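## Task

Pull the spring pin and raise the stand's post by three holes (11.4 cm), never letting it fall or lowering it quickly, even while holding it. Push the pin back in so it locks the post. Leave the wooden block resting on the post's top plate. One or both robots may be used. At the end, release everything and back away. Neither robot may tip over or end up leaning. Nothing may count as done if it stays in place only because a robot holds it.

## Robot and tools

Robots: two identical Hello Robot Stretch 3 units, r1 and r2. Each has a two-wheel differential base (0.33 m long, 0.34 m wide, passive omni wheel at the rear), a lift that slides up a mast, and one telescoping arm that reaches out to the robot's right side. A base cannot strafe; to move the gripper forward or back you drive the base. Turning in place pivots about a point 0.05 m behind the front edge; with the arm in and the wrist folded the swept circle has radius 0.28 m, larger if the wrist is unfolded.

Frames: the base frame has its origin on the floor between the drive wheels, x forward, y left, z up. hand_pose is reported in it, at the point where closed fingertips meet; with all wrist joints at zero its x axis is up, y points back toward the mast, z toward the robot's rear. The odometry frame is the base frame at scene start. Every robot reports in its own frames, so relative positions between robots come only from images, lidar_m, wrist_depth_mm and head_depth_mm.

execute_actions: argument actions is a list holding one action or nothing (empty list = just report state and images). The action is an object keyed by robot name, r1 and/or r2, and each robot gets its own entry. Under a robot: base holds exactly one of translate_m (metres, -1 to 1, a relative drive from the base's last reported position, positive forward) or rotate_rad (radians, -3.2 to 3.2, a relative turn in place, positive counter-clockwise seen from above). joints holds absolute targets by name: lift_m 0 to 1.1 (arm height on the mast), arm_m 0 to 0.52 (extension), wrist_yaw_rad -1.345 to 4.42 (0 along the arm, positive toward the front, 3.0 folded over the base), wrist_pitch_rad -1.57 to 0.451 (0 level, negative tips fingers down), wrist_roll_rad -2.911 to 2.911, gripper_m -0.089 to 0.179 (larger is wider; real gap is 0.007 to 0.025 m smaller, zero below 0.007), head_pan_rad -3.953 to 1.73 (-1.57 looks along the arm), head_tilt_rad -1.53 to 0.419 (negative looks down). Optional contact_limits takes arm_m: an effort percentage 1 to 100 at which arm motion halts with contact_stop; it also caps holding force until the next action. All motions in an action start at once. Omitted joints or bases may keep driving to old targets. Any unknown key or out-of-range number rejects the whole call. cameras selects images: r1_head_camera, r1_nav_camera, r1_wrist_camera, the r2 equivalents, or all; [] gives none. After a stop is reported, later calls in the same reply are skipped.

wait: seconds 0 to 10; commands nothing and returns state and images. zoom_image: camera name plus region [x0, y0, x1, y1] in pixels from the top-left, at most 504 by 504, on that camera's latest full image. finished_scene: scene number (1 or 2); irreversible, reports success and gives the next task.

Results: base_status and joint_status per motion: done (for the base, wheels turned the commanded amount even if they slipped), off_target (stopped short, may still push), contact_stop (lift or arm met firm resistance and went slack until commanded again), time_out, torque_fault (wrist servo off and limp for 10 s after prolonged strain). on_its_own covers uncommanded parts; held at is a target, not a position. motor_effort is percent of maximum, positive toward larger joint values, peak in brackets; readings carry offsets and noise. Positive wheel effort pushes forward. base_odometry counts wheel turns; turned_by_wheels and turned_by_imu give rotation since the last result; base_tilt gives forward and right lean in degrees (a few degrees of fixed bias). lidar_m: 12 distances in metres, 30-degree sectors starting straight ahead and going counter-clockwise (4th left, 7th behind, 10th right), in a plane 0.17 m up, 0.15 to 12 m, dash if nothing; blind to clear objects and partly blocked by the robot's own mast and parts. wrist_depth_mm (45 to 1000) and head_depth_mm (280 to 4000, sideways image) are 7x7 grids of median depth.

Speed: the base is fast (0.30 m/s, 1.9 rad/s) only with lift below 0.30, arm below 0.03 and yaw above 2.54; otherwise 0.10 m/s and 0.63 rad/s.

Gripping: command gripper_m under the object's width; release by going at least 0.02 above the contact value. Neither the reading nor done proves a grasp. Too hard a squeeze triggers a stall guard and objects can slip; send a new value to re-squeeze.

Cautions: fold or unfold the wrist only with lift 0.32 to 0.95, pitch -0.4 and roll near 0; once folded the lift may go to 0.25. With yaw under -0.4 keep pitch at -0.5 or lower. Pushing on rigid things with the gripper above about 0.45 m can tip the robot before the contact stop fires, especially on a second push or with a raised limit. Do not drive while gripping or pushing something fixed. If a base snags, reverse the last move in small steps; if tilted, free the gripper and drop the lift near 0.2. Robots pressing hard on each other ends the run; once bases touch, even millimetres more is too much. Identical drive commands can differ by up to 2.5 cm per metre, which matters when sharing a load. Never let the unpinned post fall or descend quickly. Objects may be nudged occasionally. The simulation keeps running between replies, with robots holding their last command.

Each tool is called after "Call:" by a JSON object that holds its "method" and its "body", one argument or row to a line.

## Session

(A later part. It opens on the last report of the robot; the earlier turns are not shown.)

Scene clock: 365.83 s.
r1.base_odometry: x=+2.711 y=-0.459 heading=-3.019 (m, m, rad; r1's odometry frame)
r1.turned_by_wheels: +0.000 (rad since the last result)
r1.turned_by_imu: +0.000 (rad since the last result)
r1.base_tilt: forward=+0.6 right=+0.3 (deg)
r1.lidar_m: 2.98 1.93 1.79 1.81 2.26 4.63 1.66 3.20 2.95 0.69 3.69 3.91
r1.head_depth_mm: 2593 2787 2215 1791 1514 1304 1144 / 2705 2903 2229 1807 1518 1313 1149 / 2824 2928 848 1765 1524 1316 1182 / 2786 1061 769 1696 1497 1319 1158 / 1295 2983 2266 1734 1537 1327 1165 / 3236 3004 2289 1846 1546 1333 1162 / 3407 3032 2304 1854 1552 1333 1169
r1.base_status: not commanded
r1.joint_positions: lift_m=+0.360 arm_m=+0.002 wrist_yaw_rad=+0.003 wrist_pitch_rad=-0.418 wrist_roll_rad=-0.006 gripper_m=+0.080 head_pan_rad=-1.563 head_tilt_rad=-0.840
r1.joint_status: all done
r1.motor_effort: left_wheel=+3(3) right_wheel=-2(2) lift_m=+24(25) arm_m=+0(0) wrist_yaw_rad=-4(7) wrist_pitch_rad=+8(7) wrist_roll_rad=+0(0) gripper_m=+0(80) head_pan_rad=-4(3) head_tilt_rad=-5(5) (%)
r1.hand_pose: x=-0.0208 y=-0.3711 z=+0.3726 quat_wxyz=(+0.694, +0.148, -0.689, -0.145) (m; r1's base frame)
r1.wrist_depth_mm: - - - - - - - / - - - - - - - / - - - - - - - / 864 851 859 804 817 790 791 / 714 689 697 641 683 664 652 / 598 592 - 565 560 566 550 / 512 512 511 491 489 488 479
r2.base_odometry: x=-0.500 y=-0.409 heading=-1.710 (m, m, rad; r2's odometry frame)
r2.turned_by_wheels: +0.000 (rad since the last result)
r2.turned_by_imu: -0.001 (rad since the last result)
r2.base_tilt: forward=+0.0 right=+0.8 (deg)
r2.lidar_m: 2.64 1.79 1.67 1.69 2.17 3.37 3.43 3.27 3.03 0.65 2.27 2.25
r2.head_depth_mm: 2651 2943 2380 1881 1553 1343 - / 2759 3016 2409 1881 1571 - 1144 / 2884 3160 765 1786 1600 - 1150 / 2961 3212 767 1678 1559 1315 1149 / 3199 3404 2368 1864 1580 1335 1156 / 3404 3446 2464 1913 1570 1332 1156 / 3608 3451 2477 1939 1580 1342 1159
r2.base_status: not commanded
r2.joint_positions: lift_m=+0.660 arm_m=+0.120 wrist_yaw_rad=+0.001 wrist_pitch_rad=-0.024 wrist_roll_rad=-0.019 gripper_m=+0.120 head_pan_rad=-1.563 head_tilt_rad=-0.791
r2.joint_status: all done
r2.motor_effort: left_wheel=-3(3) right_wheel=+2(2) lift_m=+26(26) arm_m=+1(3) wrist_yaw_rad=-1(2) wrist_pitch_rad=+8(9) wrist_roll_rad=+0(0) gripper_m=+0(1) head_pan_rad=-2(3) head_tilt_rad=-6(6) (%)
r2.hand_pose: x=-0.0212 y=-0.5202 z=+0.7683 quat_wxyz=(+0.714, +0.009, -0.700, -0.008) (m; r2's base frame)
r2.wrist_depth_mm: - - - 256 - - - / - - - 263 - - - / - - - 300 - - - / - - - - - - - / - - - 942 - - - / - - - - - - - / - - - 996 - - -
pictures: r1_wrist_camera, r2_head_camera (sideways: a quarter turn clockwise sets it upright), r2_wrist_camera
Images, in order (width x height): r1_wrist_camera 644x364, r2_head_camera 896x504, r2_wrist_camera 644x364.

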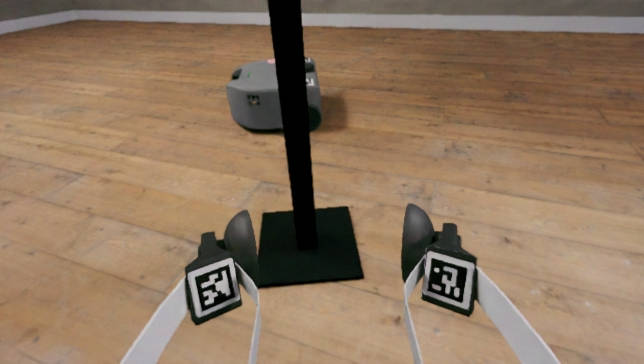

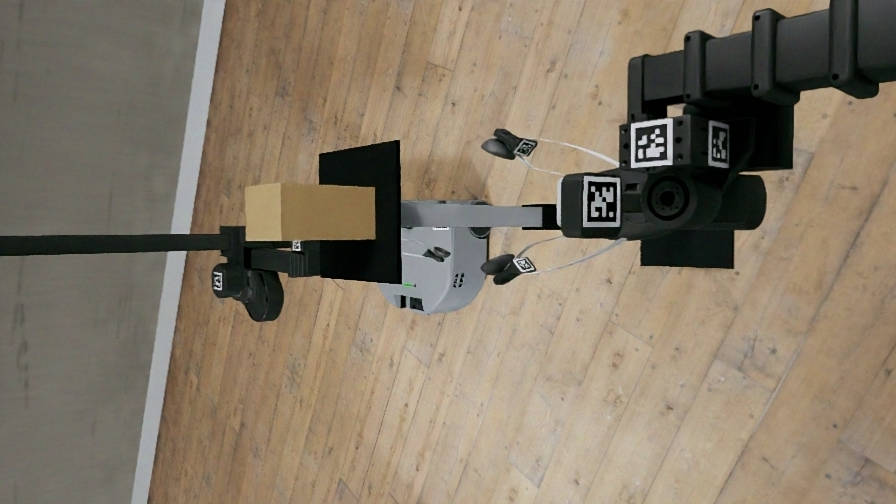

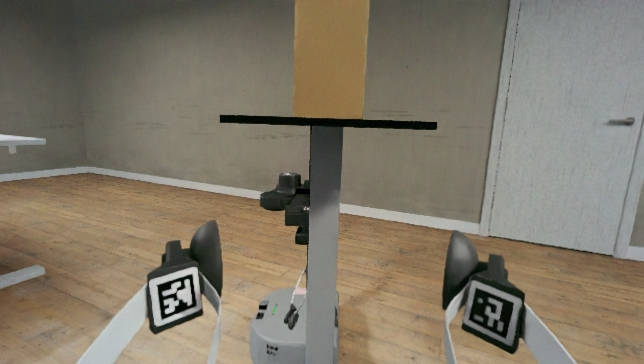

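Call:
{"method": "execute_actions", "body": {
  "actions": [
    {"r1": {"base": {"translate_m": 0.03}, "joints": {"wrist_pitch_rad": 0.0, "lift_m": 0.345, "arm_m": 0.08}}, "r2": {"base": {"translate_m": 0.008}, "joints": {"arm_m": 0.23, "lift_m": 0.65}}}
  ],
  "cameras": ["r1_wrist_camera", "r2_wrist_camera", "r2_head_camera", "r1_head_camera"]
}}

Scene clock: 397.37 s.
r1.base_odometry: x=+2.681 y=-0.462 heading=-3.019 (m, m, rad; r1's odometry frame)
r1.turned_by_wheels: +0.000 (rad since the last result)
r1.turned_by_imu: +0.000 (rad since the last result)
r1.base_tilt: forward=+0.6 right=+0.2 (deg)
r1.lidar_m: 2.96 1.92 1.78 1.80 2.24 4.59 1.68 3.22 2.96 0.69 3.71 3.87
r1.head_depth_mm: 2594 2795 2208 1801 1506 1307 1144 / 2744 2901 2220 1800 1518 1310 1189 / 2826 2804 763 1726 1488 1313 - / 1306 1038 1660 1706 1539 1318 1154 / 2950 3003 2256 1791 1536 1325 1161 / 3270 3023 2291 1847 1545 1329 1166 / 3395 3066 2304 1850 1553 1332 1170
r1.base_status: done
r1.joint_positions: lift_m=+0.345 arm_m=+0.080 wrist_yaw_rad=+0.002 wrist_pitch_rad=-0.025 wrist_roll_rad=-0.006 gripper_m=+0.080 head_pan_rad=-1.563 head_tilt_rad=-0.840
r1.joint_status: all done
r1.motor_effort: left_wheel=+2(7) right_wheel=-1(4) lift_m=+18(25) arm_m=+4(6) wrist_yaw_rad=-3(5) wrist_pitch_rad=+11(11) wrist_roll_rad=+0(0) gripper_m=+0(0) head_pan_rad=-3(3) head_tilt_rad=-5(5) (%)
r1.hand_pose: x=-0.0209 y=-0.4803 z=+0.4535 quat_wxyz=(+0.710, +0.010, -0.705, -0.008) (m; r1's base frame)
r1.wrist_depth_mm: - - - - - - - / - - - - - - - / - - - - - - - / - - - - - - - / - - - 908 - - - / - - - 809 906 926 876 / 759 763 720 681 716 697 679
r2.base_odometry: x=-0.501 y=-0.417 heading=-1.710 (m, m, rad; r2's odometry frame)
r2.turned_by_wheels: +0.000 (rad since the last result)
r2.turned_by_imu: -0.002 (rad since the last result)
r2.base_tilt: forward=+0.0 right=+0.8 (deg)
r2.lidar_m: 2.64 1.79 1.67 1.69 2.17 3.38 3.44 3.28 3.04 0.65 2.26 2.24
r2.head_depth_mm: 2646 2942 2393 1862 1553 1343 - / 2770 2988 2426 1881 - 1296 1135 / 2889 3232 721 1731 - 1288 1144 / 3015 3223 1336 1711 1565 1310 1151 / 3216 3440 2413 1875 1567 1328 1155 / 3405 3478 2478 1923 1576 1331 1159 / 3551 3467 2479 1926 1582 1354 1166
r2.base_status: done
r2.joint_positions: lift_m=+0.650 arm_m=+0.230 wrist_yaw_rad=+0.001 wrist_pitch_rad=-0.023 wrist_roll_rad=-0.019 gripper_m=+0.120 head_pan_rad=-1.563 head_tilt_rad=-0.791
r2.joint_status: all done
r2.motor_effort: left_wheel=-3(4) right_wheel=+2(5) lift_m=+17(25) arm_m=+2(2) wrist_yaw_rad=-1(1) wrist_pitch_rad=+9(9) wrist_roll_rad=+0(0) gripper_m=+0(0) head_pan_rad=-3(2) head_tilt_rad=-6(6) (%)
r2.hand_pose: x=-0.0213 y=-0.6302 z=+0.7589 quat_wxyz=(+0.714, +0.009, -0.700, -0.008) (m; r2's base frame)
r2.wrist_depth_mm: - - - 152 - - - / - - - 155 156 - - / - - - 188 - - - / - - - 195 - - - / - - - 749 - - - / - - - 753 - - - / - - - 501 - - -
pictures: r1_head_camera (sideways: a quarter turn clockwise sets it upright), r1_wrist_camera, r2_head_camera (sideways: a quarter turn clockwise sets it upright), r2_wrist_camera
Images, in order (width x height): r1_head_camera 896x504, r1_wrist_camera 644x364, r2_head_camera 896x504, r2_wrist_camera 644x364.

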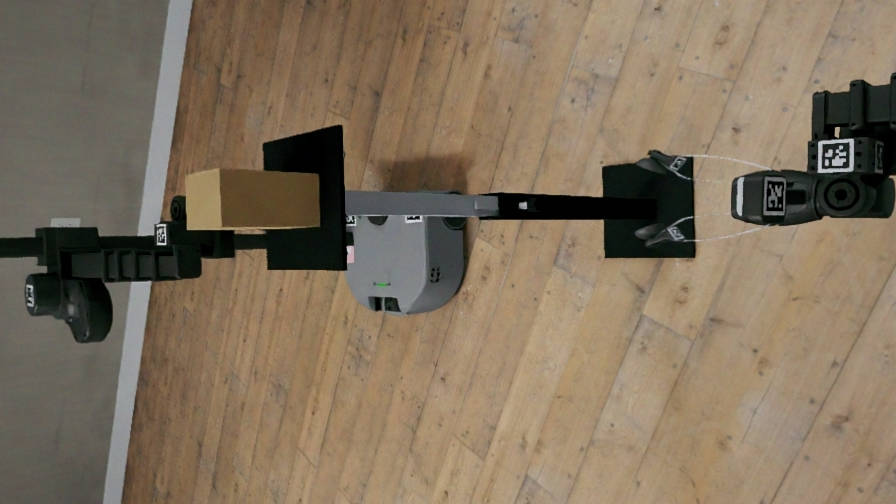

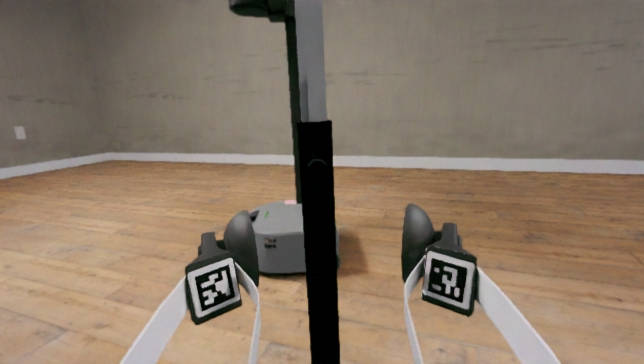

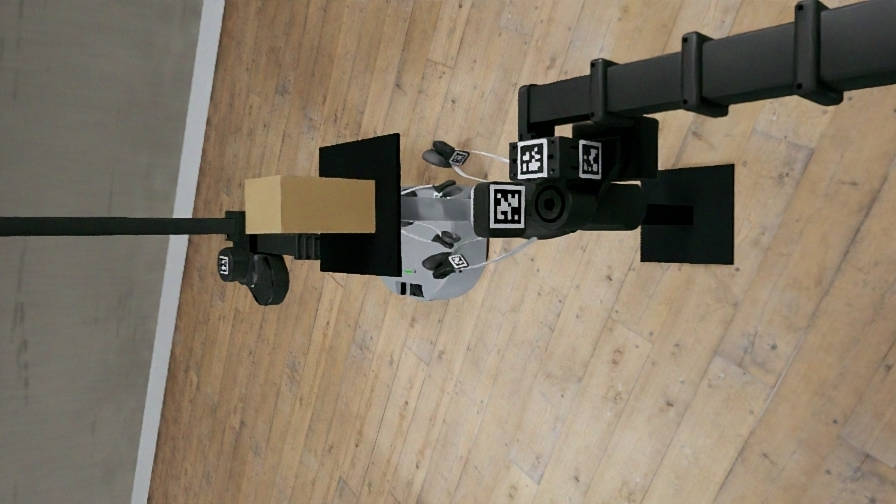

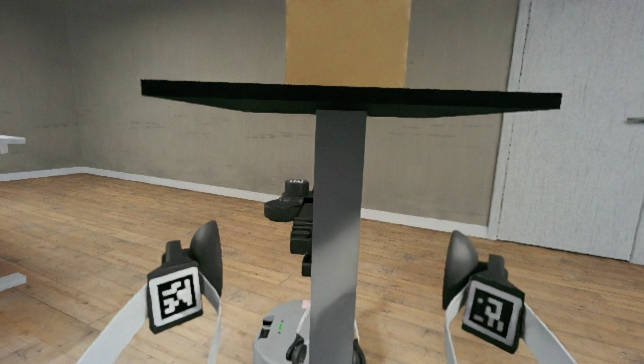

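Call:
{"method": "execute_actions", "body": {
  "actions": [
    {"r1": {"base": {"translate_m": 0.007}, "joints": {"lift_m": 0.353, "arm_m": 0.18}}, "r2": {"joints": {"arm_m": 0.27}}}
  ],
  "cameras": ["r1_wrist_camera", "r2_wrist_camera", "r1_head_camera"]
}}

Scene clock: 434.20 s.
r1.base_odometry: x=+2.674 y=-0.463 heading=-3.019 (m, m, rad; r1's odometry frame)
r1.turned_by_wheels: +0.000 (rad since the last result)
r1.turned_by_imu: +0.000 (rad since the last result)
r1.base_tilt: forward=+0.7 right=+0.3 (deg)
r1.lidar_m: 2.96 1.91 1.78 1.80 2.24 4.60 1.69 3.22 2.97 0.69 3.72 3.85
r1.head_depth_mm: 2620 2817 2217 1800 1514 1304 1145 / 2732 2927 2161 1806 1517 1335 1145 / 2847 2808 761 1724 1417 1362 1134 / 1298 1015 1802 1704 1533 1319 1158 / 3004 2970 2250 1787 1533 1321 1158 / 3275 3029 2287 1848 1555 1331 1161 / 3426 3066 2313 1853 1549 1334 1170
r1.base_status: done
r1.joint_positions: lift_m=+0.353 arm_m=+0.180 wrist_yaw_rad=+0.002 wrist_pitch_rad=-0.024 wrist_roll_rad=-0.006 gripper_m=+0.080 head_pan_rad=-1.563 head_tilt_rad=-0.840
r1.joint_status: all done
r1.motor_effort: left_wheel=+2(6) right_wheel=-2(4) lift_m=+24(27) arm_m=+4(3) wrist_yaw_rad=-3(3) wrist_pitch_rad=+10(11) wrist_roll_rad=+0(0) gripper_m=+0(0) head_pan_rad=-3(3) head_tilt_rad=-6(5) (%)
r1.hand_pose: x=-0.0210 y=-0.5803 z=+0.4613 quat_wxyz=(+0.710, +0.009, -0.705, -0.008) (m; r1's base frame)
r1.wrist_depth_mm: - - - 959 - - - / - - - - - - - / - - - - - - - / - - - - - - - / - - - 294 - - - / - - - 300 921 928 896 / 787 779 755 674 734 709 685
r2.base_odometry: x=-0.501 y=-0.417 heading=-1.710 (m, m, rad; r2's odometry frame)
r2.turned_by_wheels: +0.000 (rad since the last result)
r2.turned_by_imu: -0.001 (rad since the last result)
r2.base_tilt: forward=+0.0 right=+0.8 (deg)
r2.lidar_m: 2.63 1.78 1.67 1.69 2.17 3.37 3.42 3.30 3.02 0.66 2.27 2.25
r2.head_depth_mm: 2690 2961 2372 1898 1543 1330 - / 2734 3015 2428 1929 - 1297 1137 / 2898 3177 721 1269 - 1310 1149 / 3043 3233 1322 1738 1559 1310 1162 / 3200 3398 2468 1913 1568 1335 1160 / 3362 3440 2445 1923 1568 1340 1162 / 3594 3430 2476 1929 1576 1337 1161
r2.base_status: not commanded
r2.joint_positions: lift_m=+0.650 arm_m=+0.270 wrist_yaw_rad=+0.001 wrist_pitch_rad=-0.023 wrist_roll_rad=-0.019 gripper_m=+0.120 head_pan_rad=-1.563 head_tilt_rad=-0.791
r2.joint_status: all done
r2.motor_effort: left_wheel=-3(3) right_wheel=+2(2) lift_m=+17(16) arm_m=+3(0) wrist_yaw_rad=-1(1) wrist_pitch_rad=+8(8) wrist_roll_rad=+0(0) gripper_m=+0(1) head_pan_rad=-3(3) head_tilt_rad=-6(6) (%)
r2.hand_pose: x=-0.0213 y=-0.6702 z=+0.7589 quat_wxyz=(+0.714, +0.009, -0.700, -0.008) (m; r2's base frame)
r2.wrist_depth_mm: - - - 114 115 - - / - 94 84 80 94 88 81 / - - - 148 - - - / - - - 153 - - - / - - - 158 - - - / - - - 162 - - - / - - - 168 - - -
pictures: r1_head_camera (sideways: a quarter turn clockwise sets it upright), r1_wrist_camera, r2_wrist_camera
Images, in order (width x height): r1_head_camera 896x504, r1_wrist_camera 644x364, r2_wrist_camera 644x364.

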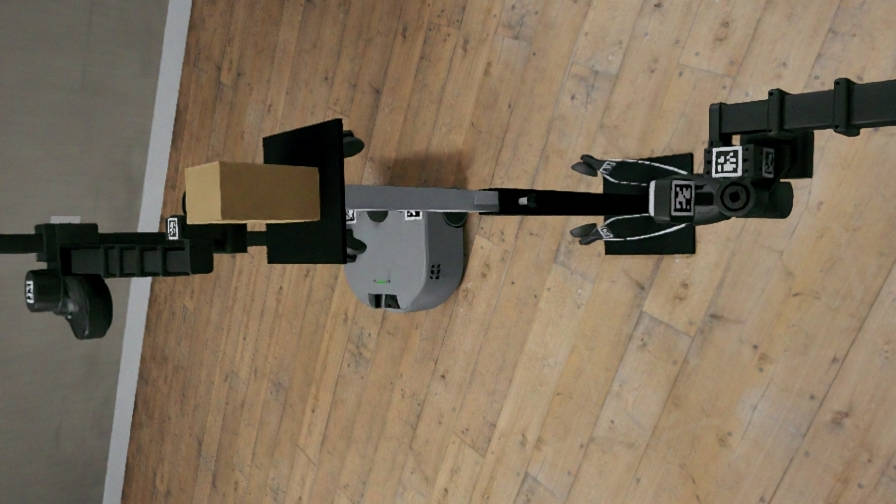

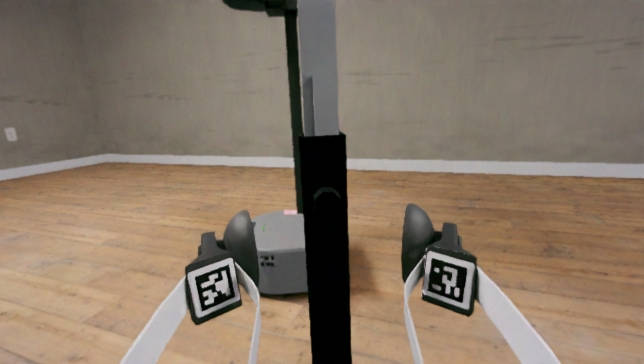

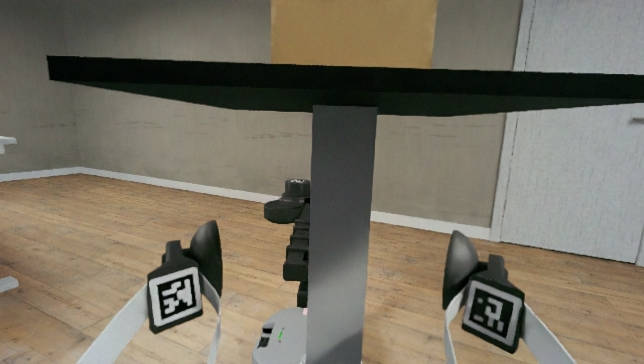

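Call:
{"method": "zoom_image", "body": {
  "camera": "r1_head_camera",
  "region": [250, 100, 650, 300]
}}

Call:
{"method": "zoom_image", "body": {
  "camera": "r1_wrist_camera",
  "region": [220, 60, 440, 280]
}}

Region (250, 100, 650, 300) of r1_head_camera's 896x504 image, scaled by 1.260, with more detail than that image has.

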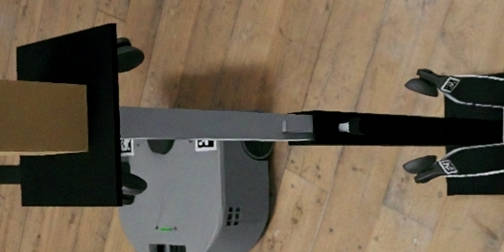

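Region (220, 60, 440, 280) of r1_wrist_camera's 644x364 image, scaled by 2.291.

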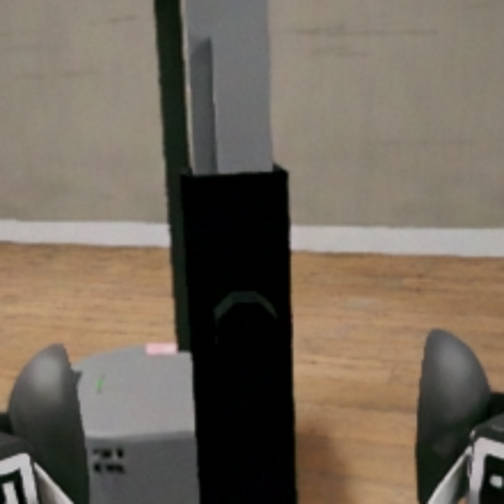

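Call:
{"method": "execute_actions", "body": {
  "actions": [
    {"r1": {"joints": {"arm_m": 0.255}}, "r2": {"joints": {"gripper_m": 0.0}}}
  ],
  "cameras": ["r1_wrist_camera", "r2_wrist_camera", "r1_head_camera"]
}}

Scene clock: 464.40 s.
r1.base_odometry: x=+2.674 y=-0.463 heading=-3.019 (m, m, rad; r1's odometry frame)
r1.turned_by_wheels: +0.000 (rad since the last result)
r1.turned_by_imu: +0.000 (rad since the last result)
r1.base_tilt: forward=+0.6 right=+0.2 (deg)
r1.lidar_m: 2.96 1.92 1.78 1.80 2.24 4.60 1.69 3.22 2.96 0.69 3.72 3.86
r1.head_depth_mm: 2635 2813 2214 1803 1506 1303 1145 / 2742 2882 2175 1804 1514 1314 1152 / 2838 2804 761 1719 1450 - 1153 / 1302 1016 1795 1708 1525 1317 1159 / 2999 2998 2278 1791 1541 1324 1161 / 3264 3022 2291 1844 1549 1326 1163 / 3424 3037 2311 1851 1552 1331 1166
r1.base_status: not commanded
r1.joint_positions: lift_m=+0.353 arm_m=+0.255 wrist_yaw_rad=+0.002 wrist_pitch_rad=-0.024 wrist_roll_rad=-0.006 gripper_m=+0.080 head_pan_rad=-1.563 head_tilt_rad=-0.840
r1.joint_status: all done
r1.motor_effort: left_wheel=+3(3) right_wheel=-2(2) lift_m=+24(25) arm_m=+4(4) wrist_yaw_rad=-3(2) wrist_pitch_rad=+11(11) wrist_roll_rad=+0(0) gripper_m=+0(0) head_pan_rad=-3(3) head_tilt_rad=-5(5) (%)
r1.hand_pose: x=-0.0210 y=-0.6553 z=+0.4613 quat_wxyz=(+0.710, +0.009, -0.705, -0.008) (m; r1's base frame)
r1.wrist_depth_mm: - - - 188 - - - / - - - 946 - - - / - - - 221 - - - / - - - 199 - - - / - - - 206 - - - / - - - 219 897 940 890 / 781 765 750 229 727 731 689
r2.base_odometry: x=-0.501 y=-0.417 heading=-1.710 (m, m, rad; r2's odometry frame)
r2.turned_by_wheels: +0.000 (rad since the last result)
r2.turned_by_imu: -0.001 (rad since the last result)
r2.base_tilt: forward=+0.0 right=+0.8 (deg)
r2.lidar_m: 2.64 1.78 1.67 1.69 2.17 3.37 3.43 3.30 3.05 0.65 2.27 2.25
r2.head_depth_mm: 2685 2923 2375 1875 1542 1324 - / 2753 3031 2414 1906 - 1301 1137 / 2892 3170 718 1837 - 1317 1146 / 2985 3224 1337 1727 1565 1308 1151 / 3214 3435 2436 1872 1570 1330 1158 / 3368 3414 2498 1923 1574 1337 1162 / 3617 3507 2485 1929 1584 1342 1165
r2.base_status: not commanded
r2.joint_positions: lift_m=+0.650 arm_m=+0.270 wrist_yaw_rad=-0.006 wrist_pitch_rad=-0.023 wrist_roll_rad=-0.019 gripper_m=+0.001 head_pan_rad=-1.563 head_tilt_rad=-0.791
r2.joint_status: all done
r2.motor_effort: left_wheel=-4(4) right_wheel=+4(4) lift_m=+16(17) arm_m=+2(3) wrist_yaw_rad=+5(6) wrist_pitch_rad=+8(8) wrist_roll_rad=+0(0) gripper_m=-15(97) head_pan_rad=-3(3) head_tilt_rad=-6(6) (%)
r2.hand_pose: x=-0.0229 y=-0.6703 z=+0.7589 quat_wxyz=(+0.714, +0.007, -0.700, -0.010) (m; r2's base frame)
r2.wrist_depth_mm: - - - 114 115 - - / - 92 86 80 80 89 81 / - - - 147 - - - / - - - 152 - - - / - - - 155 - - - / - - - 161 - - - / - - - 168 - - -
pictures: r1_head_camera (sideways: a quarter turn clockwise sets it upright), r1_wrist_camera, r2_wrist_camera
Images, in order (width x height): r1_head_camera 896x504, r1_wrist_camera 644x364, r2_wrist_camera 644x364.

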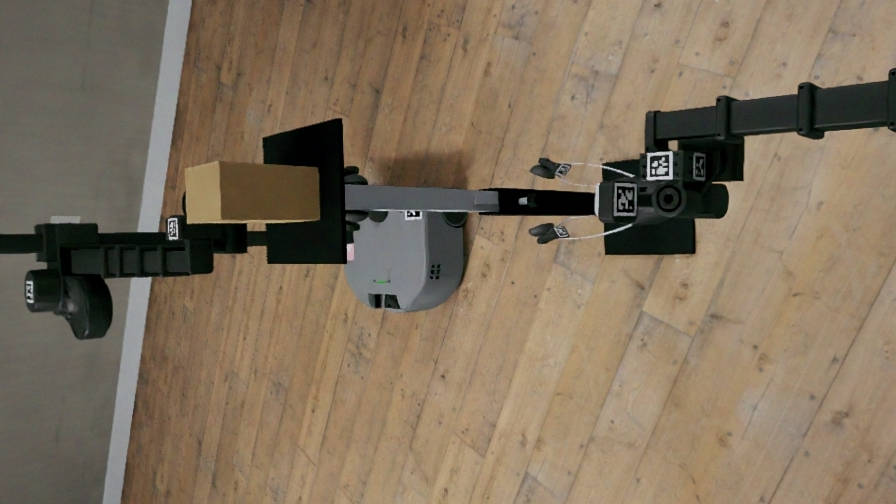

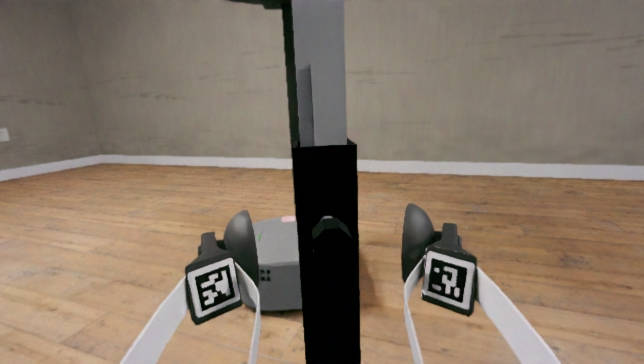

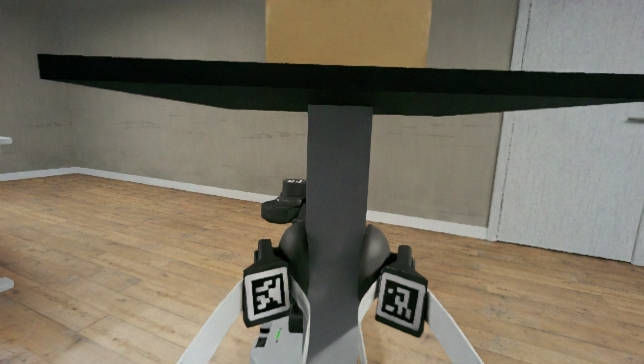

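Call:
{"method": "zoom_image", "body": {
  "camera": "r1_head_camera",
  "region": [460, 140, 640, 260]
}}

Call:
{"method": "zoom_image", "body": {
  "camera": "r1_wrist_camera",
  "region": [220, 120, 440, 320]
}}

Region (460, 140, 640, 260) of r1_head_camera's 896x504 image, scaled by 2.800, with more detail than that image has.

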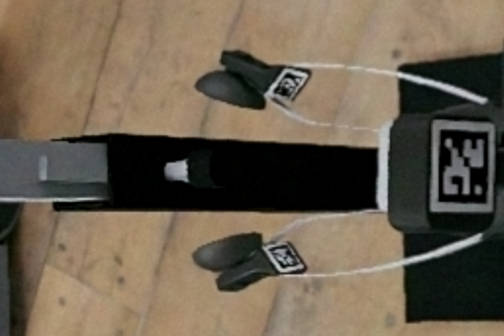

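Region (220, 120, 440, 320) of r1_wrist_camera's 644x364 image, scaled by 2.291; it fills the top 458 rows of this view, and the rest is white.

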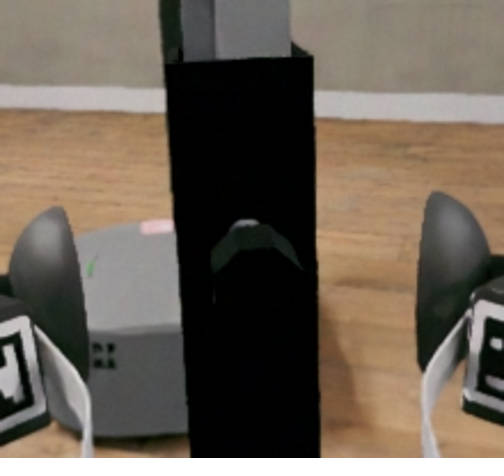

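Call:
{"method": "execute_actions", "body": {
  "actions": [
    {"r1": {"joints": {"arm_m": 0.263, "gripper_m": -0.01}}, "r2": {"joints": {"gripper_m": -0.03}}}
  ],
  "cameras": ["r1_wrist_camera", "r2_wrist_camera", "r1_head_camera"]
}}

Scene clock: 484.83 s.
r1.base_odometry: x=+2.674 y=-0.463 heading=-3.019 (m, m, rad; r1's odometry frame)
r1.turned_by_wheels: +0.000 (rad since the last result)
r1.turned_by_imu: +0.000 (rad since the last result)
r1.base_tilt: forward=+0.7 right=+0.3 (deg)
r1.lidar_m: 2.97 1.91 1.78 1.80 2.24 4.60 1.69 3.22 2.96 0.69 3.71 3.85
r1.head_depth_mm: 2621 2795 2208 1799 1512 1304 1145 / 2733 2924 2161 1805 1513 1312 1151 / 2834 2809 760 1723 1492 1264 1152 / 1300 1019 1782 1700 1532 1321 1156 / 2958 2988 2268 1788 1545 1319 1163 / 3240 3037 2294 1842 1548 1332 1164 / 3404 3022 2298 1854 1548 1331 1170
r1.base_status: not commanded
r1.joint_positions: lift_m=+0.353 arm_m=+0.263 wrist_yaw_rad=-0.003 wrist_pitch_rad=-0.023 wrist_roll_rad=-0.006 gripper_m=-0.009 head_pan_rad=-1.563 head_tilt_rad=-0.840
r1.joint_status: all done
r1.motor_effort: left_wheel=+2(3) right_wheel=-1(2) lift_m=+24(24) arm_m=+4(4) wrist_yaw_rad=+3(4) wrist_pitch_rad=+10(10) wrist_roll_rad=+0(0) gripper_m=-12(86) head_pan_rad=-3(3) head_tilt_rad=-6(6) (%)
r1.hand_pose: x=-0.0221 y=-0.6633 z=+0.4614 quat_wxyz=(+0.709, +0.008, -0.705, -0.009) (m; r1's base frame)
r1.wrist_depth_mm: - - - 182 - - - / - - - 188 - - - / - - - 193 - - - / - - - 192 - - - / - - - 175 - - - / - - 936 208 935 905 881 / 782 770 751 221 707 728 705
r2.base_odometry: x=-0.501 y=-0.417 heading=-1.710 (m, m, rad; r2's odometry frame)
r2.turned_by_wheels: +0.000 (rad since the last result)
r2.turned_by_imu: -0.001 (rad since the last result)
r2.base_tilt: forward=+0.0 right=+0.8 (deg)
r2.lidar_m: 2.64 1.79 1.67 1.69 2.16 3.37 3.44 3.30 3.05 0.65 2.27 2.25
r2.head_depth_mm: 2649 2927 2374 1869 1551 1337 - / 2786 3013 2433 1898 - 1301 1135 / 2891 3162 720 1844 - 1301 1153 / 3049 3194 1331 1732 1563 1308 1154 / 3224 3389 2467 1869 1575 1336 1152 / 3384 3457 2480 1942 1591 1334 1160 / 3578 3470 2485 1942 1576 1347 1168
r2.base_status: not commanded
r2.joint_positions: lift_m=+0.650 arm_m=+0.270 wrist_yaw_rad=-0.006 wrist_pitch_rad=-0.023 wrist_roll_rad=-0.019 gripper_m=-0.025 head_pan_rad=-1.563 head_tilt_rad=-0.791
r2.joint_status: gripper_m off_target (ended at -0.025, target -0.030)
r2.motor_effort: left_wheel=-4(4) right_wheel=+4(4) lift_m=+17(17) arm_m=+2(2) wrist_yaw_rad=+4(4) wrist_pitch_rad=+8(8) wrist_roll_rad=+0(0) gripper_m=-25(100) head_pan_rad=-2(3) head_tilt_rad=-6(6) (%)
r2.hand_pose: x=-0.0229 y=-0.6703 z=+0.7589 quat_wxyz=(+0.714, +0.007, -0.700, -0.010) (m; r2's base frame)
r2.wrist_depth_mm: - - - 114 115 - - / - 91 86 80 80 89 82 / - - - 146 - - - / - - - 151 - - - / - - - 156 - - - / - - - 161 - - - / - - - 168 - - -
pictures: r1_head_camera (sideways: a quarter turn clockwise sets it upright), r1_wrist_camera, r2_wrist_camera
Images, in order (width x height): r1_head_camera 896x504, r1_wrist_camera 644x364, r2_wrist_camera 644x364.

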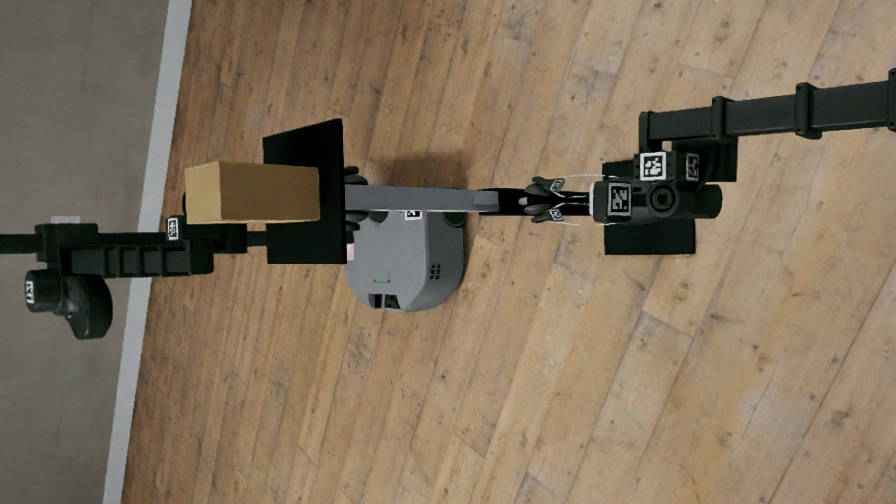

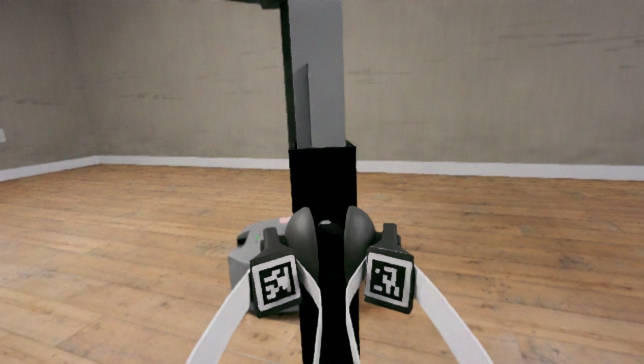

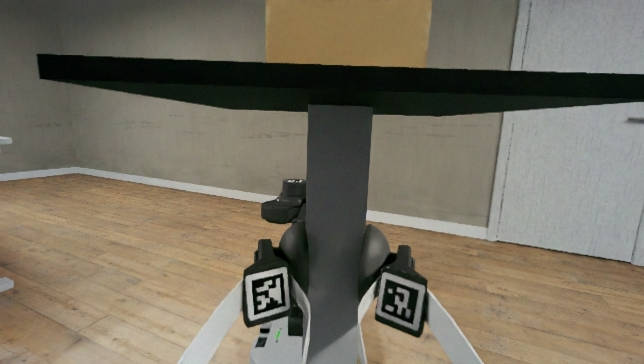

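Call:
{"method": "execute_actions", "body": {
  "actions": [
    {"r1": {"joints": {"gripper_m": -0.025}}, "r2": {"joints": {"gripper_m": -0.022, "lift_m": 0.654}}}
  ],
  "cameras": []
}}

Call:
{"method": "execute_actions", "body": {
  "actions": [
    {"r1": {"joints": {"arm_m": 0.247}}}
  ],
  "cameras": ["r1_wrist_camera", "r2_wrist_camera", "r1_head_camera"]
}}

Scene clock: 500.87 s.
r1.base_odometry: x=+2.674 y=-0.463 heading=-3.019 (m, m, rad; r1's odometry frame)
r1.turned_by_wheels: +0.000 (rad since the last result)
r1.turned_by_imu: +0.000 (rad since the last result)
r1.base_tilt: forward=+0.6 right=+0.3 (deg)
r1.lidar_m: 2.97 1.91 1.78 1.80 2.24 4.60 1.69 3.22 2.97 0.69 3.70 3.86
r1.head_depth_mm: 2606 2805 2226 1796 1512 1303 1148 / 2715 2923 2159 1805 1524 1306 1149 / 2851 2820 760 1718 1490 1266 1150 / 1295 1025 1796 1709 1528 1318 1156 / 2996 3007 2267 1789 1530 1324 1163 / 3245 3016 2281 1848 1547 1328 1166 / 3394 3023 2301 1860 1557 1333 1164
r1.base_status: not commanded
r1.joint_positions: lift_m=+0.353 arm_m=+0.263 wrist_yaw_rad=-0.003 wrist_pitch_rad=-0.023 wrist_roll_rad=-0.006 gripper_m=-0.024 head_pan_rad=-1.563 head_tilt_rad=-0.840
r1.joint_status: all done
r1.motor_effort: left_wheel=+2(2) right_wheel=-1(1) lift_m=+24(25) arm_m=+4(4) wrist_yaw_rad=+4(4) wrist_pitch_rad=+10(10) wrist_roll_rad=+0(0) gripper_m=-17(72) head_pan_rad=-3(3) head_tilt_rad=-6(6) (%)
r1.hand_pose: x=-0.0221 y=-0.6633 z=+0.4615 quat_wxyz=(+0.709, +0.008, -0.705, -0.009) (m; r1's base frame)
r1.wrist_depth_mm: - - - 180 - - - / - - - 187 - - - / - - - 193 - - - / - - - 191 - - - / - - - 174 - - - / - - 938 208 943 891 884 / 784 764 757 221 718 709 696
r2.base_odometry: x=-0.501 y=-0.417 heading=-1.710 (m, m, rad; r2's odometry frame)
r2.turned_by_wheels: +0.000 (rad since the last result)
r2.turned_by_imu: -0.001 (rad since the last result)
r2.base_tilt: forward=+0.0 right=+0.8 (deg)
r2.lidar_m: 2.64 1.79 1.67 1.69 2.16 3.37 3.43 3.29 3.04 0.66 2.26 2.24
r2.head_depth_mm: 2654 2937 2404 1878 1543 1324 - / 2793 3043 2410 1940 - 1291 1139 / 2876 3204 721 1838 - 1309 1154 / 2966 3245 1343 1707 1570 1316 1151 / 3164 3373 2460 1873 1574 1331 1161 / 3406 3409 2457 1934 1580 1335 1156 / 3556 3458 2472 1923 1579 1333 1165
r2.base_status: not commanded
r2.joint_positions: lift_m=+0.654 arm_m=+0.270 wrist_yaw_rad=-0.006 wrist_pitch_rad=-0.035 wrist_roll_rad=-0.019 gripper_m=-0.021 head_pan_rad=-1.563 head_tilt_rad=-0.791
r2.joint_status: all done
r2.motor_effort: left_wheel=-4(4) right_wheel=+4(4) lift_m=+28(29) arm_m=+1(2) wrist_yaw_rad=+4(5) wrist_pitch_rad=+12(13) wrist_roll_rad=+0(0) gripper_m=-24(55) head_pan_rad=-3(3) head_tilt_rad=-6(6) (%)
r2.hand_pose: x=-0.0229 y=-0.6700 z=+0.7594 quat_wxyz=(+0.714, +0.011, -0.700, -0.014) (m; r2's base frame)
r2.wrist_depth_mm: - - - 113 114 - - / - 86 79 96 89 80 79 / - - - 147 - - - / - - - 151 - - - / - - - 156 - - - / - - - 161 - - - / - - - 170 - - -
pictures: none
No camera images: the call's "cameras" was empty. Leave "cameras" out to get every camera's image.

Scene clock: 501.83 s.
r1.base_odometry: x=+2.674 y=-0.463 heading=-3.019 (m, m, rad; r1's odometry frame)
r1.turned_by_wheels: +0.000 (rad since the last result)
r1.turned_by_imu: +0.000 (rad since the last result)
r1.base_tilt: forward=+0.6 right=+0.2 (deg)
r1.lidar_m: 2.97 1.91 1.78 1.79 2.23 4.60 1.69 3.22 2.96 0.69 3.73 3.86
r1.head_depth_mm: 2622 2794 2217 1798 1510 1303 1148 / 2708 2908 2158 1793 1517 1332 1153 / 2819 2797 760 1726 1488 - 1150 / 1297 1021 1792 1710 1535 1318 1156 / 2994 3004 2261 1791 1533 1324 1159 / 3276 3018 2288 1842 1544 1329 1164 / 3433 3053 2302 1844 1553 1334 1170
r1.base_status: not commanded
r1.joint_positions: lift_m=+0.353 arm_m=+0.247 wrist_yaw_rad=-0.003 wrist_pitch_rad=-0.021 wrist_roll_rad=-0.006 gripper_m=-0.024 head_pan_rad=-1.563 head_tilt_rad=-0.840
r1.joint_status: all done
r1.motor_effort: left_wheel=+2(2) right_wheel=-1(1) lift_m=+24(25) arm_m=-3(4) wrist_yaw_rad=+3(3) wrist_pitch_rad=+9(10) wrist_roll_rad=+0(0) gripper_m=-13(17) head_pan_rad=-3(3) head_tilt_rad=-5(6) (%)
r1.hand_pose: x=-0.0221 y=-0.6479 z=+0.4620 quat_wxyz=(+0.710, +0.007, -0.705, -0.009) (m; r1's base frame)
r1.wrist_depth_mm: - - - 197 - - - / - - - 201 - - - / - - - 968 - - - / - - - 207 - - - / - - - - - - - / - - 906 - 962 884 867 / 772 758 731 238 728 709 694
r2.base_odometry: x=-0.501 y=-0.417 heading=-1.710 (m, m, rad; r2's odometry frame)
r2.turned_by_wheels: +0.000 (rad since the last result)
r2.turned_by_imu: +0.000 (rad since the last result)
r2.base_tilt: forward=+0.0 right=+0.8 (deg)
r2.lidar_m: 2.63 1.79 1.67 1.69 2.17 3.36 3.45 3.29 3.05 0.65 2.27 2.24
r2.head_depth_mm: 2676 2934 2378 1868 1547 1323 - / 2802 2998 2441 1945 - 1295 1143 / 2909 3179 718 1837 - 1306 1155 / 3046 3191 1329 1726 1561 1308 1150 / 3212 3357 2419 1864 1561 1335 1152 / 3342 3440 2455 1921 1584 1343 1157 / 3557 3430 2490 1939 1583 1347 1168
r2.base_status: not commanded
r2.joint_positions: lift_m=+0.654 arm_m=+0.270 wrist_yaw_rad=-0.006 wrist_pitch_rad=-0.035 wrist_roll_rad=-0.019 gripper_m=-0.018 head_pan_rad=-1.563 head_tilt_rad=-0.791
r2.joint_status: not commanded
r2.motor_effort: left_wheel=-4(4) right_wheel=+4(4) lift_m=+28(28) arm_m=+2(1) wrist_yaw_rad=+6(5) wrist_pitch_rad=+12(12) wrist_roll_rad=+0(0) gripper_m=-22(24) head_pan_rad=-3(2) head_tilt_rad=-6(6) (%)
r2.hand_pose: x=-0.0229 y=-0.6700 z=+0.7594 quat_wxyz=(+0.714, +0.011, -0.700, -0.014) (m; r2's base frame)
r2.wrist_depth_mm: - - - 113 114 - - / - 87 79 96 89 80 79 / - - - 147 - - - / - - - 152 - - - / - - - 155 - - - / - - - 160 - - - / - - - 169 - - -
pictures: r1_head_camera (sideways: a quarter turn clockwise sets it upright), r1_wrist_camera, r2_wrist_camera
Images, in order (width x height): r1_head_camera 896x504, r1_wrist_camera 644x364, r2_wrist_camera 644x364.

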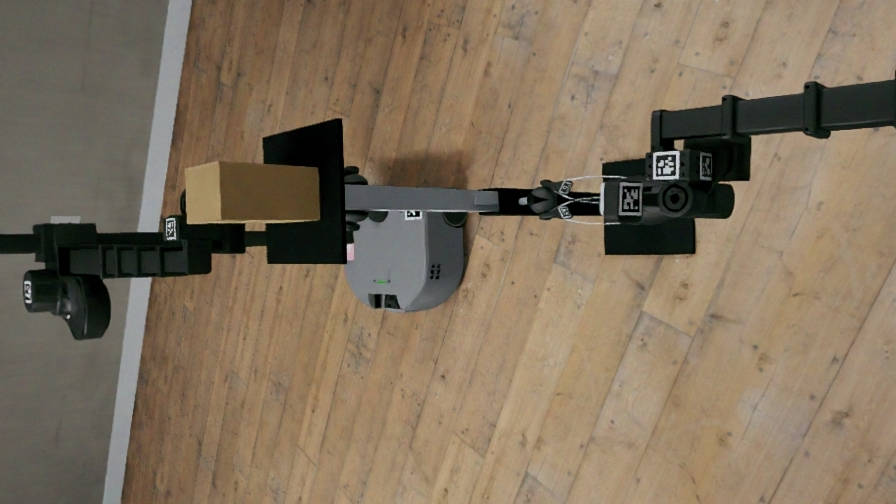

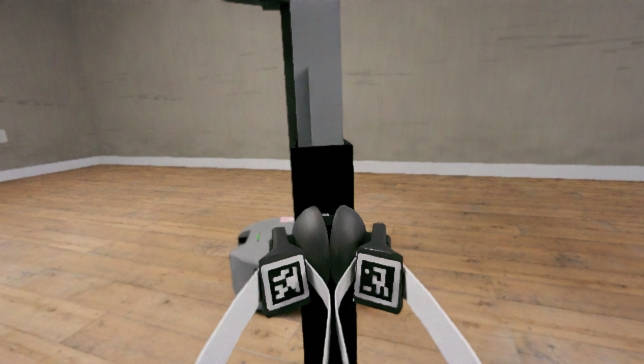

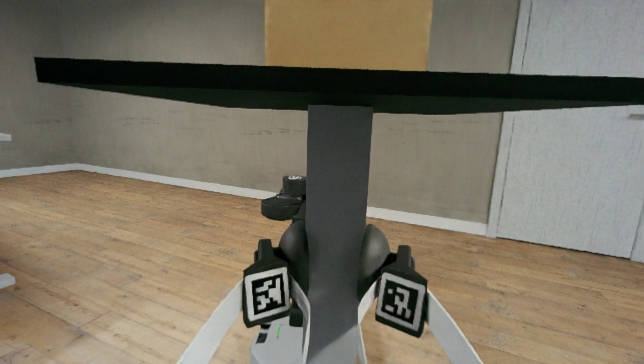

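Call:
{"method": "execute_actions", "body": {
  "actions": [
    {"r1": {"joints": {"gripper_m": 0.06}}, "r2": {"joints": {"gripper_m": -0.012}}}
  ],
  "cameras": []
}}

Call:
{"method": "execute_actions", "body": {
  "actions": [
    {"r1": {"joints": {"arm_m": 0.278}}}
  ],
  "cameras": ["r1_wrist_camera", "r1_head_camera"]
}}

Scene clock: 535.73 s.
r1.base_odometry: x=+2.674 y=-0.463 heading=-3.019 (m, m, rad; r1's odometry frame)
r1.turned_by_wheels: +0.000 (rad since the last result)
r1.turned_by_imu: +0.000 (rad since the last result)
r1.base_tilt: forward=+0.6 right=+0.2 (deg)
r1.lidar_m: 2.96 1.91 1.78 1.80 2.23 4.60 1.69 3.24 2.97 0.69 3.70 3.87
r1.head_depth_mm: 2625 2796 2206 1799 1511 1304 1144 / 2716 2888 2152 1807 1513 1330 1150 / 2856 2810 760 1725 1451 - 1154 / 1298 1022 1792 1704 1531 1318 1154 / 2976 2984 2275 1782 1536 1324 1156 / 3262 3020 2276 1838 1546 1330 1164 / 3448 3051 2319 1860 1551 1336 1165
r1.base_status: not commanded
r1.joint_positions: lift_m=+0.353 arm_m=+0.247 wrist_yaw_rad=-0.003 wrist_pitch_rad=-0.021 wrist_roll_rad=-0.006 gripper_m=+0.060 head_pan_rad=-1.563 head_tilt_rad=-0.840
r1.joint_status: all done
r1.motor_effort: left_wheel=+2(2) right_wheel=-1(1) lift_m=+24(25) arm_m=-3(4) wrist_yaw_rad=+3(3) wrist_pitch_rad=+9(9) wrist_roll_rad=+0(0) gripper_m=+0(79) head_pan_rad=-3(3) head_tilt_rad=-6(5) (%)
r1.hand_pose: x=-0.0221 y=-0.6479 z=+0.4620 quat_wxyz=(+0.710, +0.007, -0.705, -0.009) (m; r1's base frame)
r1.wrist_depth_mm: - - - 196 - - - / - - - 203 - - - / - - - 957 - - - / - - - 209 - - - / - - - 215 - - - / - - - 226 861 892 892 / 794 777 721 235 714 728 684
r2.base_odometry: x=-0.501 y=-0.417 heading=-1.710 (m, m, rad; r2's odometry frame)
r2.turned_by_wheels: +0.000 (rad since the last result)
r2.turned_by_imu: -0.001 (rad since the last result)
r2.base_tilt: forward=+0.0 right=+0.7 (deg)
r2.lidar_m: 2.63 1.79 1.67 1.70 2.17 3.37 3.45 3.28 3.03 0.65 2.27 2.24
r2.head_depth_mm: 2657 2931 2392 1878 1550 1333 - / 2756 3014 2392 1922 - 1293 1149 / 2939 3164 720 1831 - 1309 1155 / 3036 3208 1338 1718 1560 1311 1154 / 3193 3381 2461 1836 1565 1326 1154 / 3430 3460 2467 1928 1569 1330 1162 / 3633 3481 2471 1940 1587 1343 1168
r2.base_status: not commanded
r2.joint_positions: lift_m=+0.654 arm_m=+0.270 wrist_yaw_rad=-0.006 wrist_pitch_rad=-0.035 wrist_roll_rad=-0.019 gripper_m=-0.011 head_pan_rad=-1.563 head_tilt_rad=-0.791
r2.joint_status: all done
r2.motor_effort: left_wheel=-4(4) right_wheel=+4(4) lift_m=+27(28) arm_m=+2(1) wrist_yaw_rad=+5(4) wrist_pitch_rad=+12(12) wrist_roll_rad=+0(0) gripper_m=-20(24) head_pan_rad=-3(3) head_tilt_rad=-6(6) (%)
r2.hand_pose: x=-0.0229 y=-0.6700 z=+0.7594 quat_wxyz=(+0.714, +0.011, -0.700, -0.014) (m; r2's base frame)
r2.wrist_depth_mm: - - - 113 114 - - / - 87 79 96 89 80 79 / - - - 146 - - - / - - - 151 - - - / - - - 156 - - - / - - - 161 - - - / - - - 170 - - -
pictures: none
No camera images: the call's "cameras" was empty. Leave "cameras" out to get every camera's image.

Scene clock: 536.97 s.
r1.base_odometry: x=+2.674 y=-0.463 heading=-3.019 (m, m, rad; r1's odometry frame)
r1.turned_by_wheels: +0.000 (rad since the last result)
r1.turned_by_imu: +0.000 (rad since the last result)
r1.base_tilt: forward=+0.6 right=+0.3 (deg)
r1.lidar_m: 2.95 1.92 1.78 1.80 2.24 4.61 1.69 3.22 2.97 0.69 3.72 3.87
r1.head_depth_mm: 2596 2790 2197 1797 1510 1299 1148 / 2733 2896 2155 1809 1520 1307 1146 / 2828 2800 761 1723 1490 1260 1154 / 1295 1025 1787 1703 1529 1317 1160 / 2965 2973 2284 1793 1544 1320 1161 / 3248 3007 2290 1850 1542 1325 1164 / 3429 3058 2297 1854 1554 1333 1170
r1.base_status: not commanded
r1.joint_positions: lift_m=+0.353 arm_m=+0.278 wrist_yaw_rad=-0.003 wrist_pitch_rad=-0.021 wrist_roll_rad=-0.006 gripper_m=+0.060 head_pan_rad=-1.563 head_tilt_rad=-0.840
r1.joint_status: all done
r1.motor_effort: left_wheel=+2(2) right_wheel=-1(1) lift_m=+24(25) arm_m=+4(5) wrist_yaw_rad=+3(3) wrist_pitch_rad=+9(9) wrist_roll_rad=+0(0) gripper_m=+0(0) head_pan_rad=-3(3) head_tilt_rad=-5(6) (%)
r1.hand_pose: x=-0.0221 y=-0.6784 z=+0.4620 quat_wxyz=(+0.710, +0.007, -0.705, -0.009) (m; r1's base frame)
r1.wrist_depth_mm: - - - 167 - - - / - - - 173 - - - / - - - 179 - - - / - - - 176 - - - / - - - 181 - - - / - - - 190 874 930 880 / 795 770 751 200 711 702 706
r2.base_odometry: x=-0.501 y=-0.417 heading=-1.710 (m, m, rad; r2's odometry frame)
r2.turned_by_wheels: +0.000 (rad since the last result)
r2.turned_by_imu: +0.000 (rad since the last result)
r2.base_tilt: forward=+0.0 right=+0.8 (deg)
r2.lidar_m: 2.63 1.78 1.67 1.70 2.17 3.37 3.44 3.31 3.05 0.65 2.26 2.24
r2.head_depth_mm: 2658 2943 2389 1896 1537 1324 - / 2731 2961 2403 1961 - 1290 1142 / 2914 3162 718 1848 - 1309 1147 / 2990 3189 1338 1720 1560 1314 1159 / 3215 3387 2466 1870 1564 1333 1158 / 3406 3482 2456 1937 1563 1335 1163 / 3528 3465 2479 1930 1593 1341 1166
r2.base_status: not commanded
r2.joint_positions: lift_m=+0.654 arm_m=+0.270 wrist_yaw_rad=-0.006 wrist_pitch_rad=-0.035 wrist_roll_rad=-0.019 gripper_m=-0.011 head_pan_rad=-1.563 head_tilt_rad=-0.791
r2.joint_status: not commanded
r2.motor_effort: left_wheel=-4(4) right_wheel=+4(4) lift_m=+28(28) arm_m=+1(1) wrist_yaw_rad=+5(5) wrist_pitch_rad=+12(13) wrist_roll_rad=+0(0) gripper_m=-19(20) head_pan_rad=-3(3) head_tilt_rad=-6(6) (%)
r2.hand_pose: x=-0.0229 y=-0.6700 z=+0.7594 quat_wxyz=(+0.714, +0.011, -0.700, -0.014) (m; r2's base frame)
r2.wrist_depth_mm: - - - 113 114 - - / - 87 79 96 89 80 79 / - - - 146 - - - / - - - 151 - - - / - - - 155 - - - / - - - 160 - - - / - - - 171 - - -
pictures: r1_head_camera (sideways: a quarter turn clockwise sets it upright), r1_wrist_camera
Images, in order (width x height): r1_head_camera 896x504, r1_wrist_camera 644x364.

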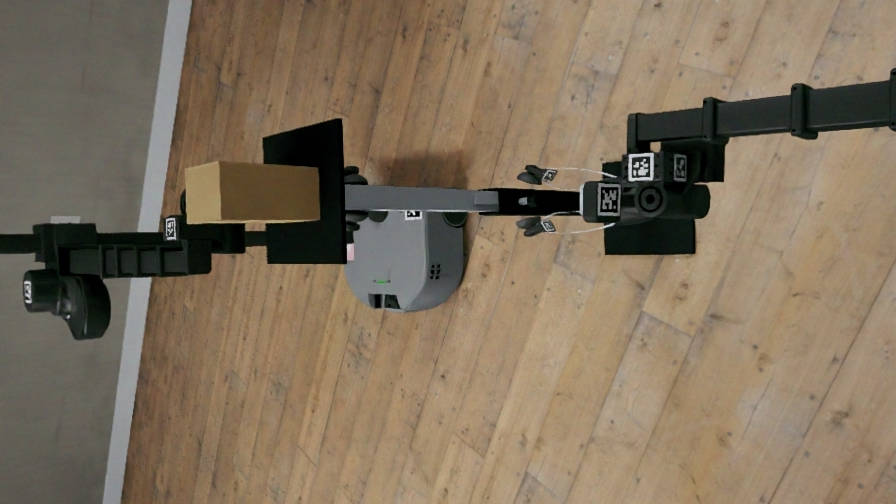

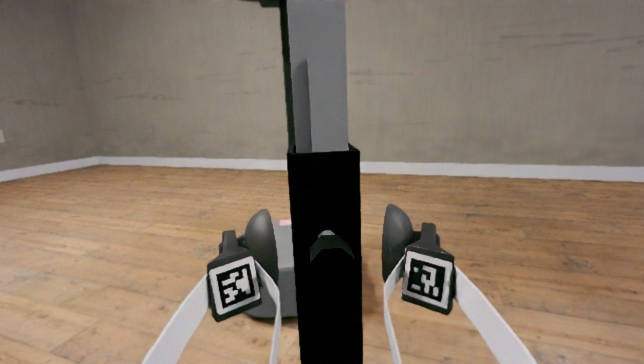

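Call:
{"method": "zoom_image", "body": {
  "camera": "r1_head_camera",
  "region": [460, 140, 640, 260]
}}

Call:
{"method": "zoom_image", "body": {
  "camera": "r1_wrist_camera",
  "region": [220, 140, 440, 340]
}}

Region (460, 140, 640, 260) of r1_head_camera's 896x504 image, scaled by 2.800, with more detail than that image has.

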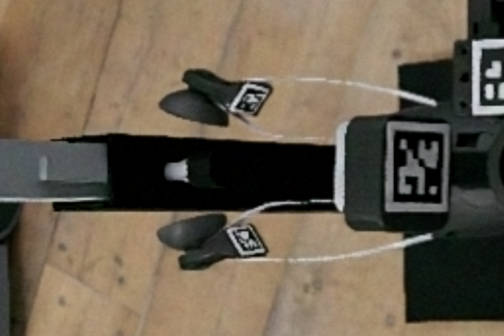

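Region (220, 140, 440, 340) of r1_wrist_camera's 644x364 image, scaled by 2.291; it fills the top 458 rows of this view, and the rest is white.

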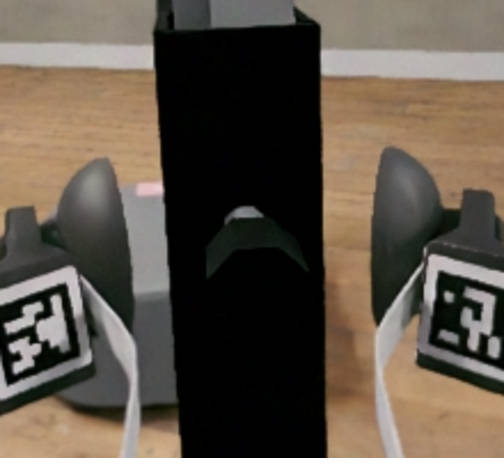

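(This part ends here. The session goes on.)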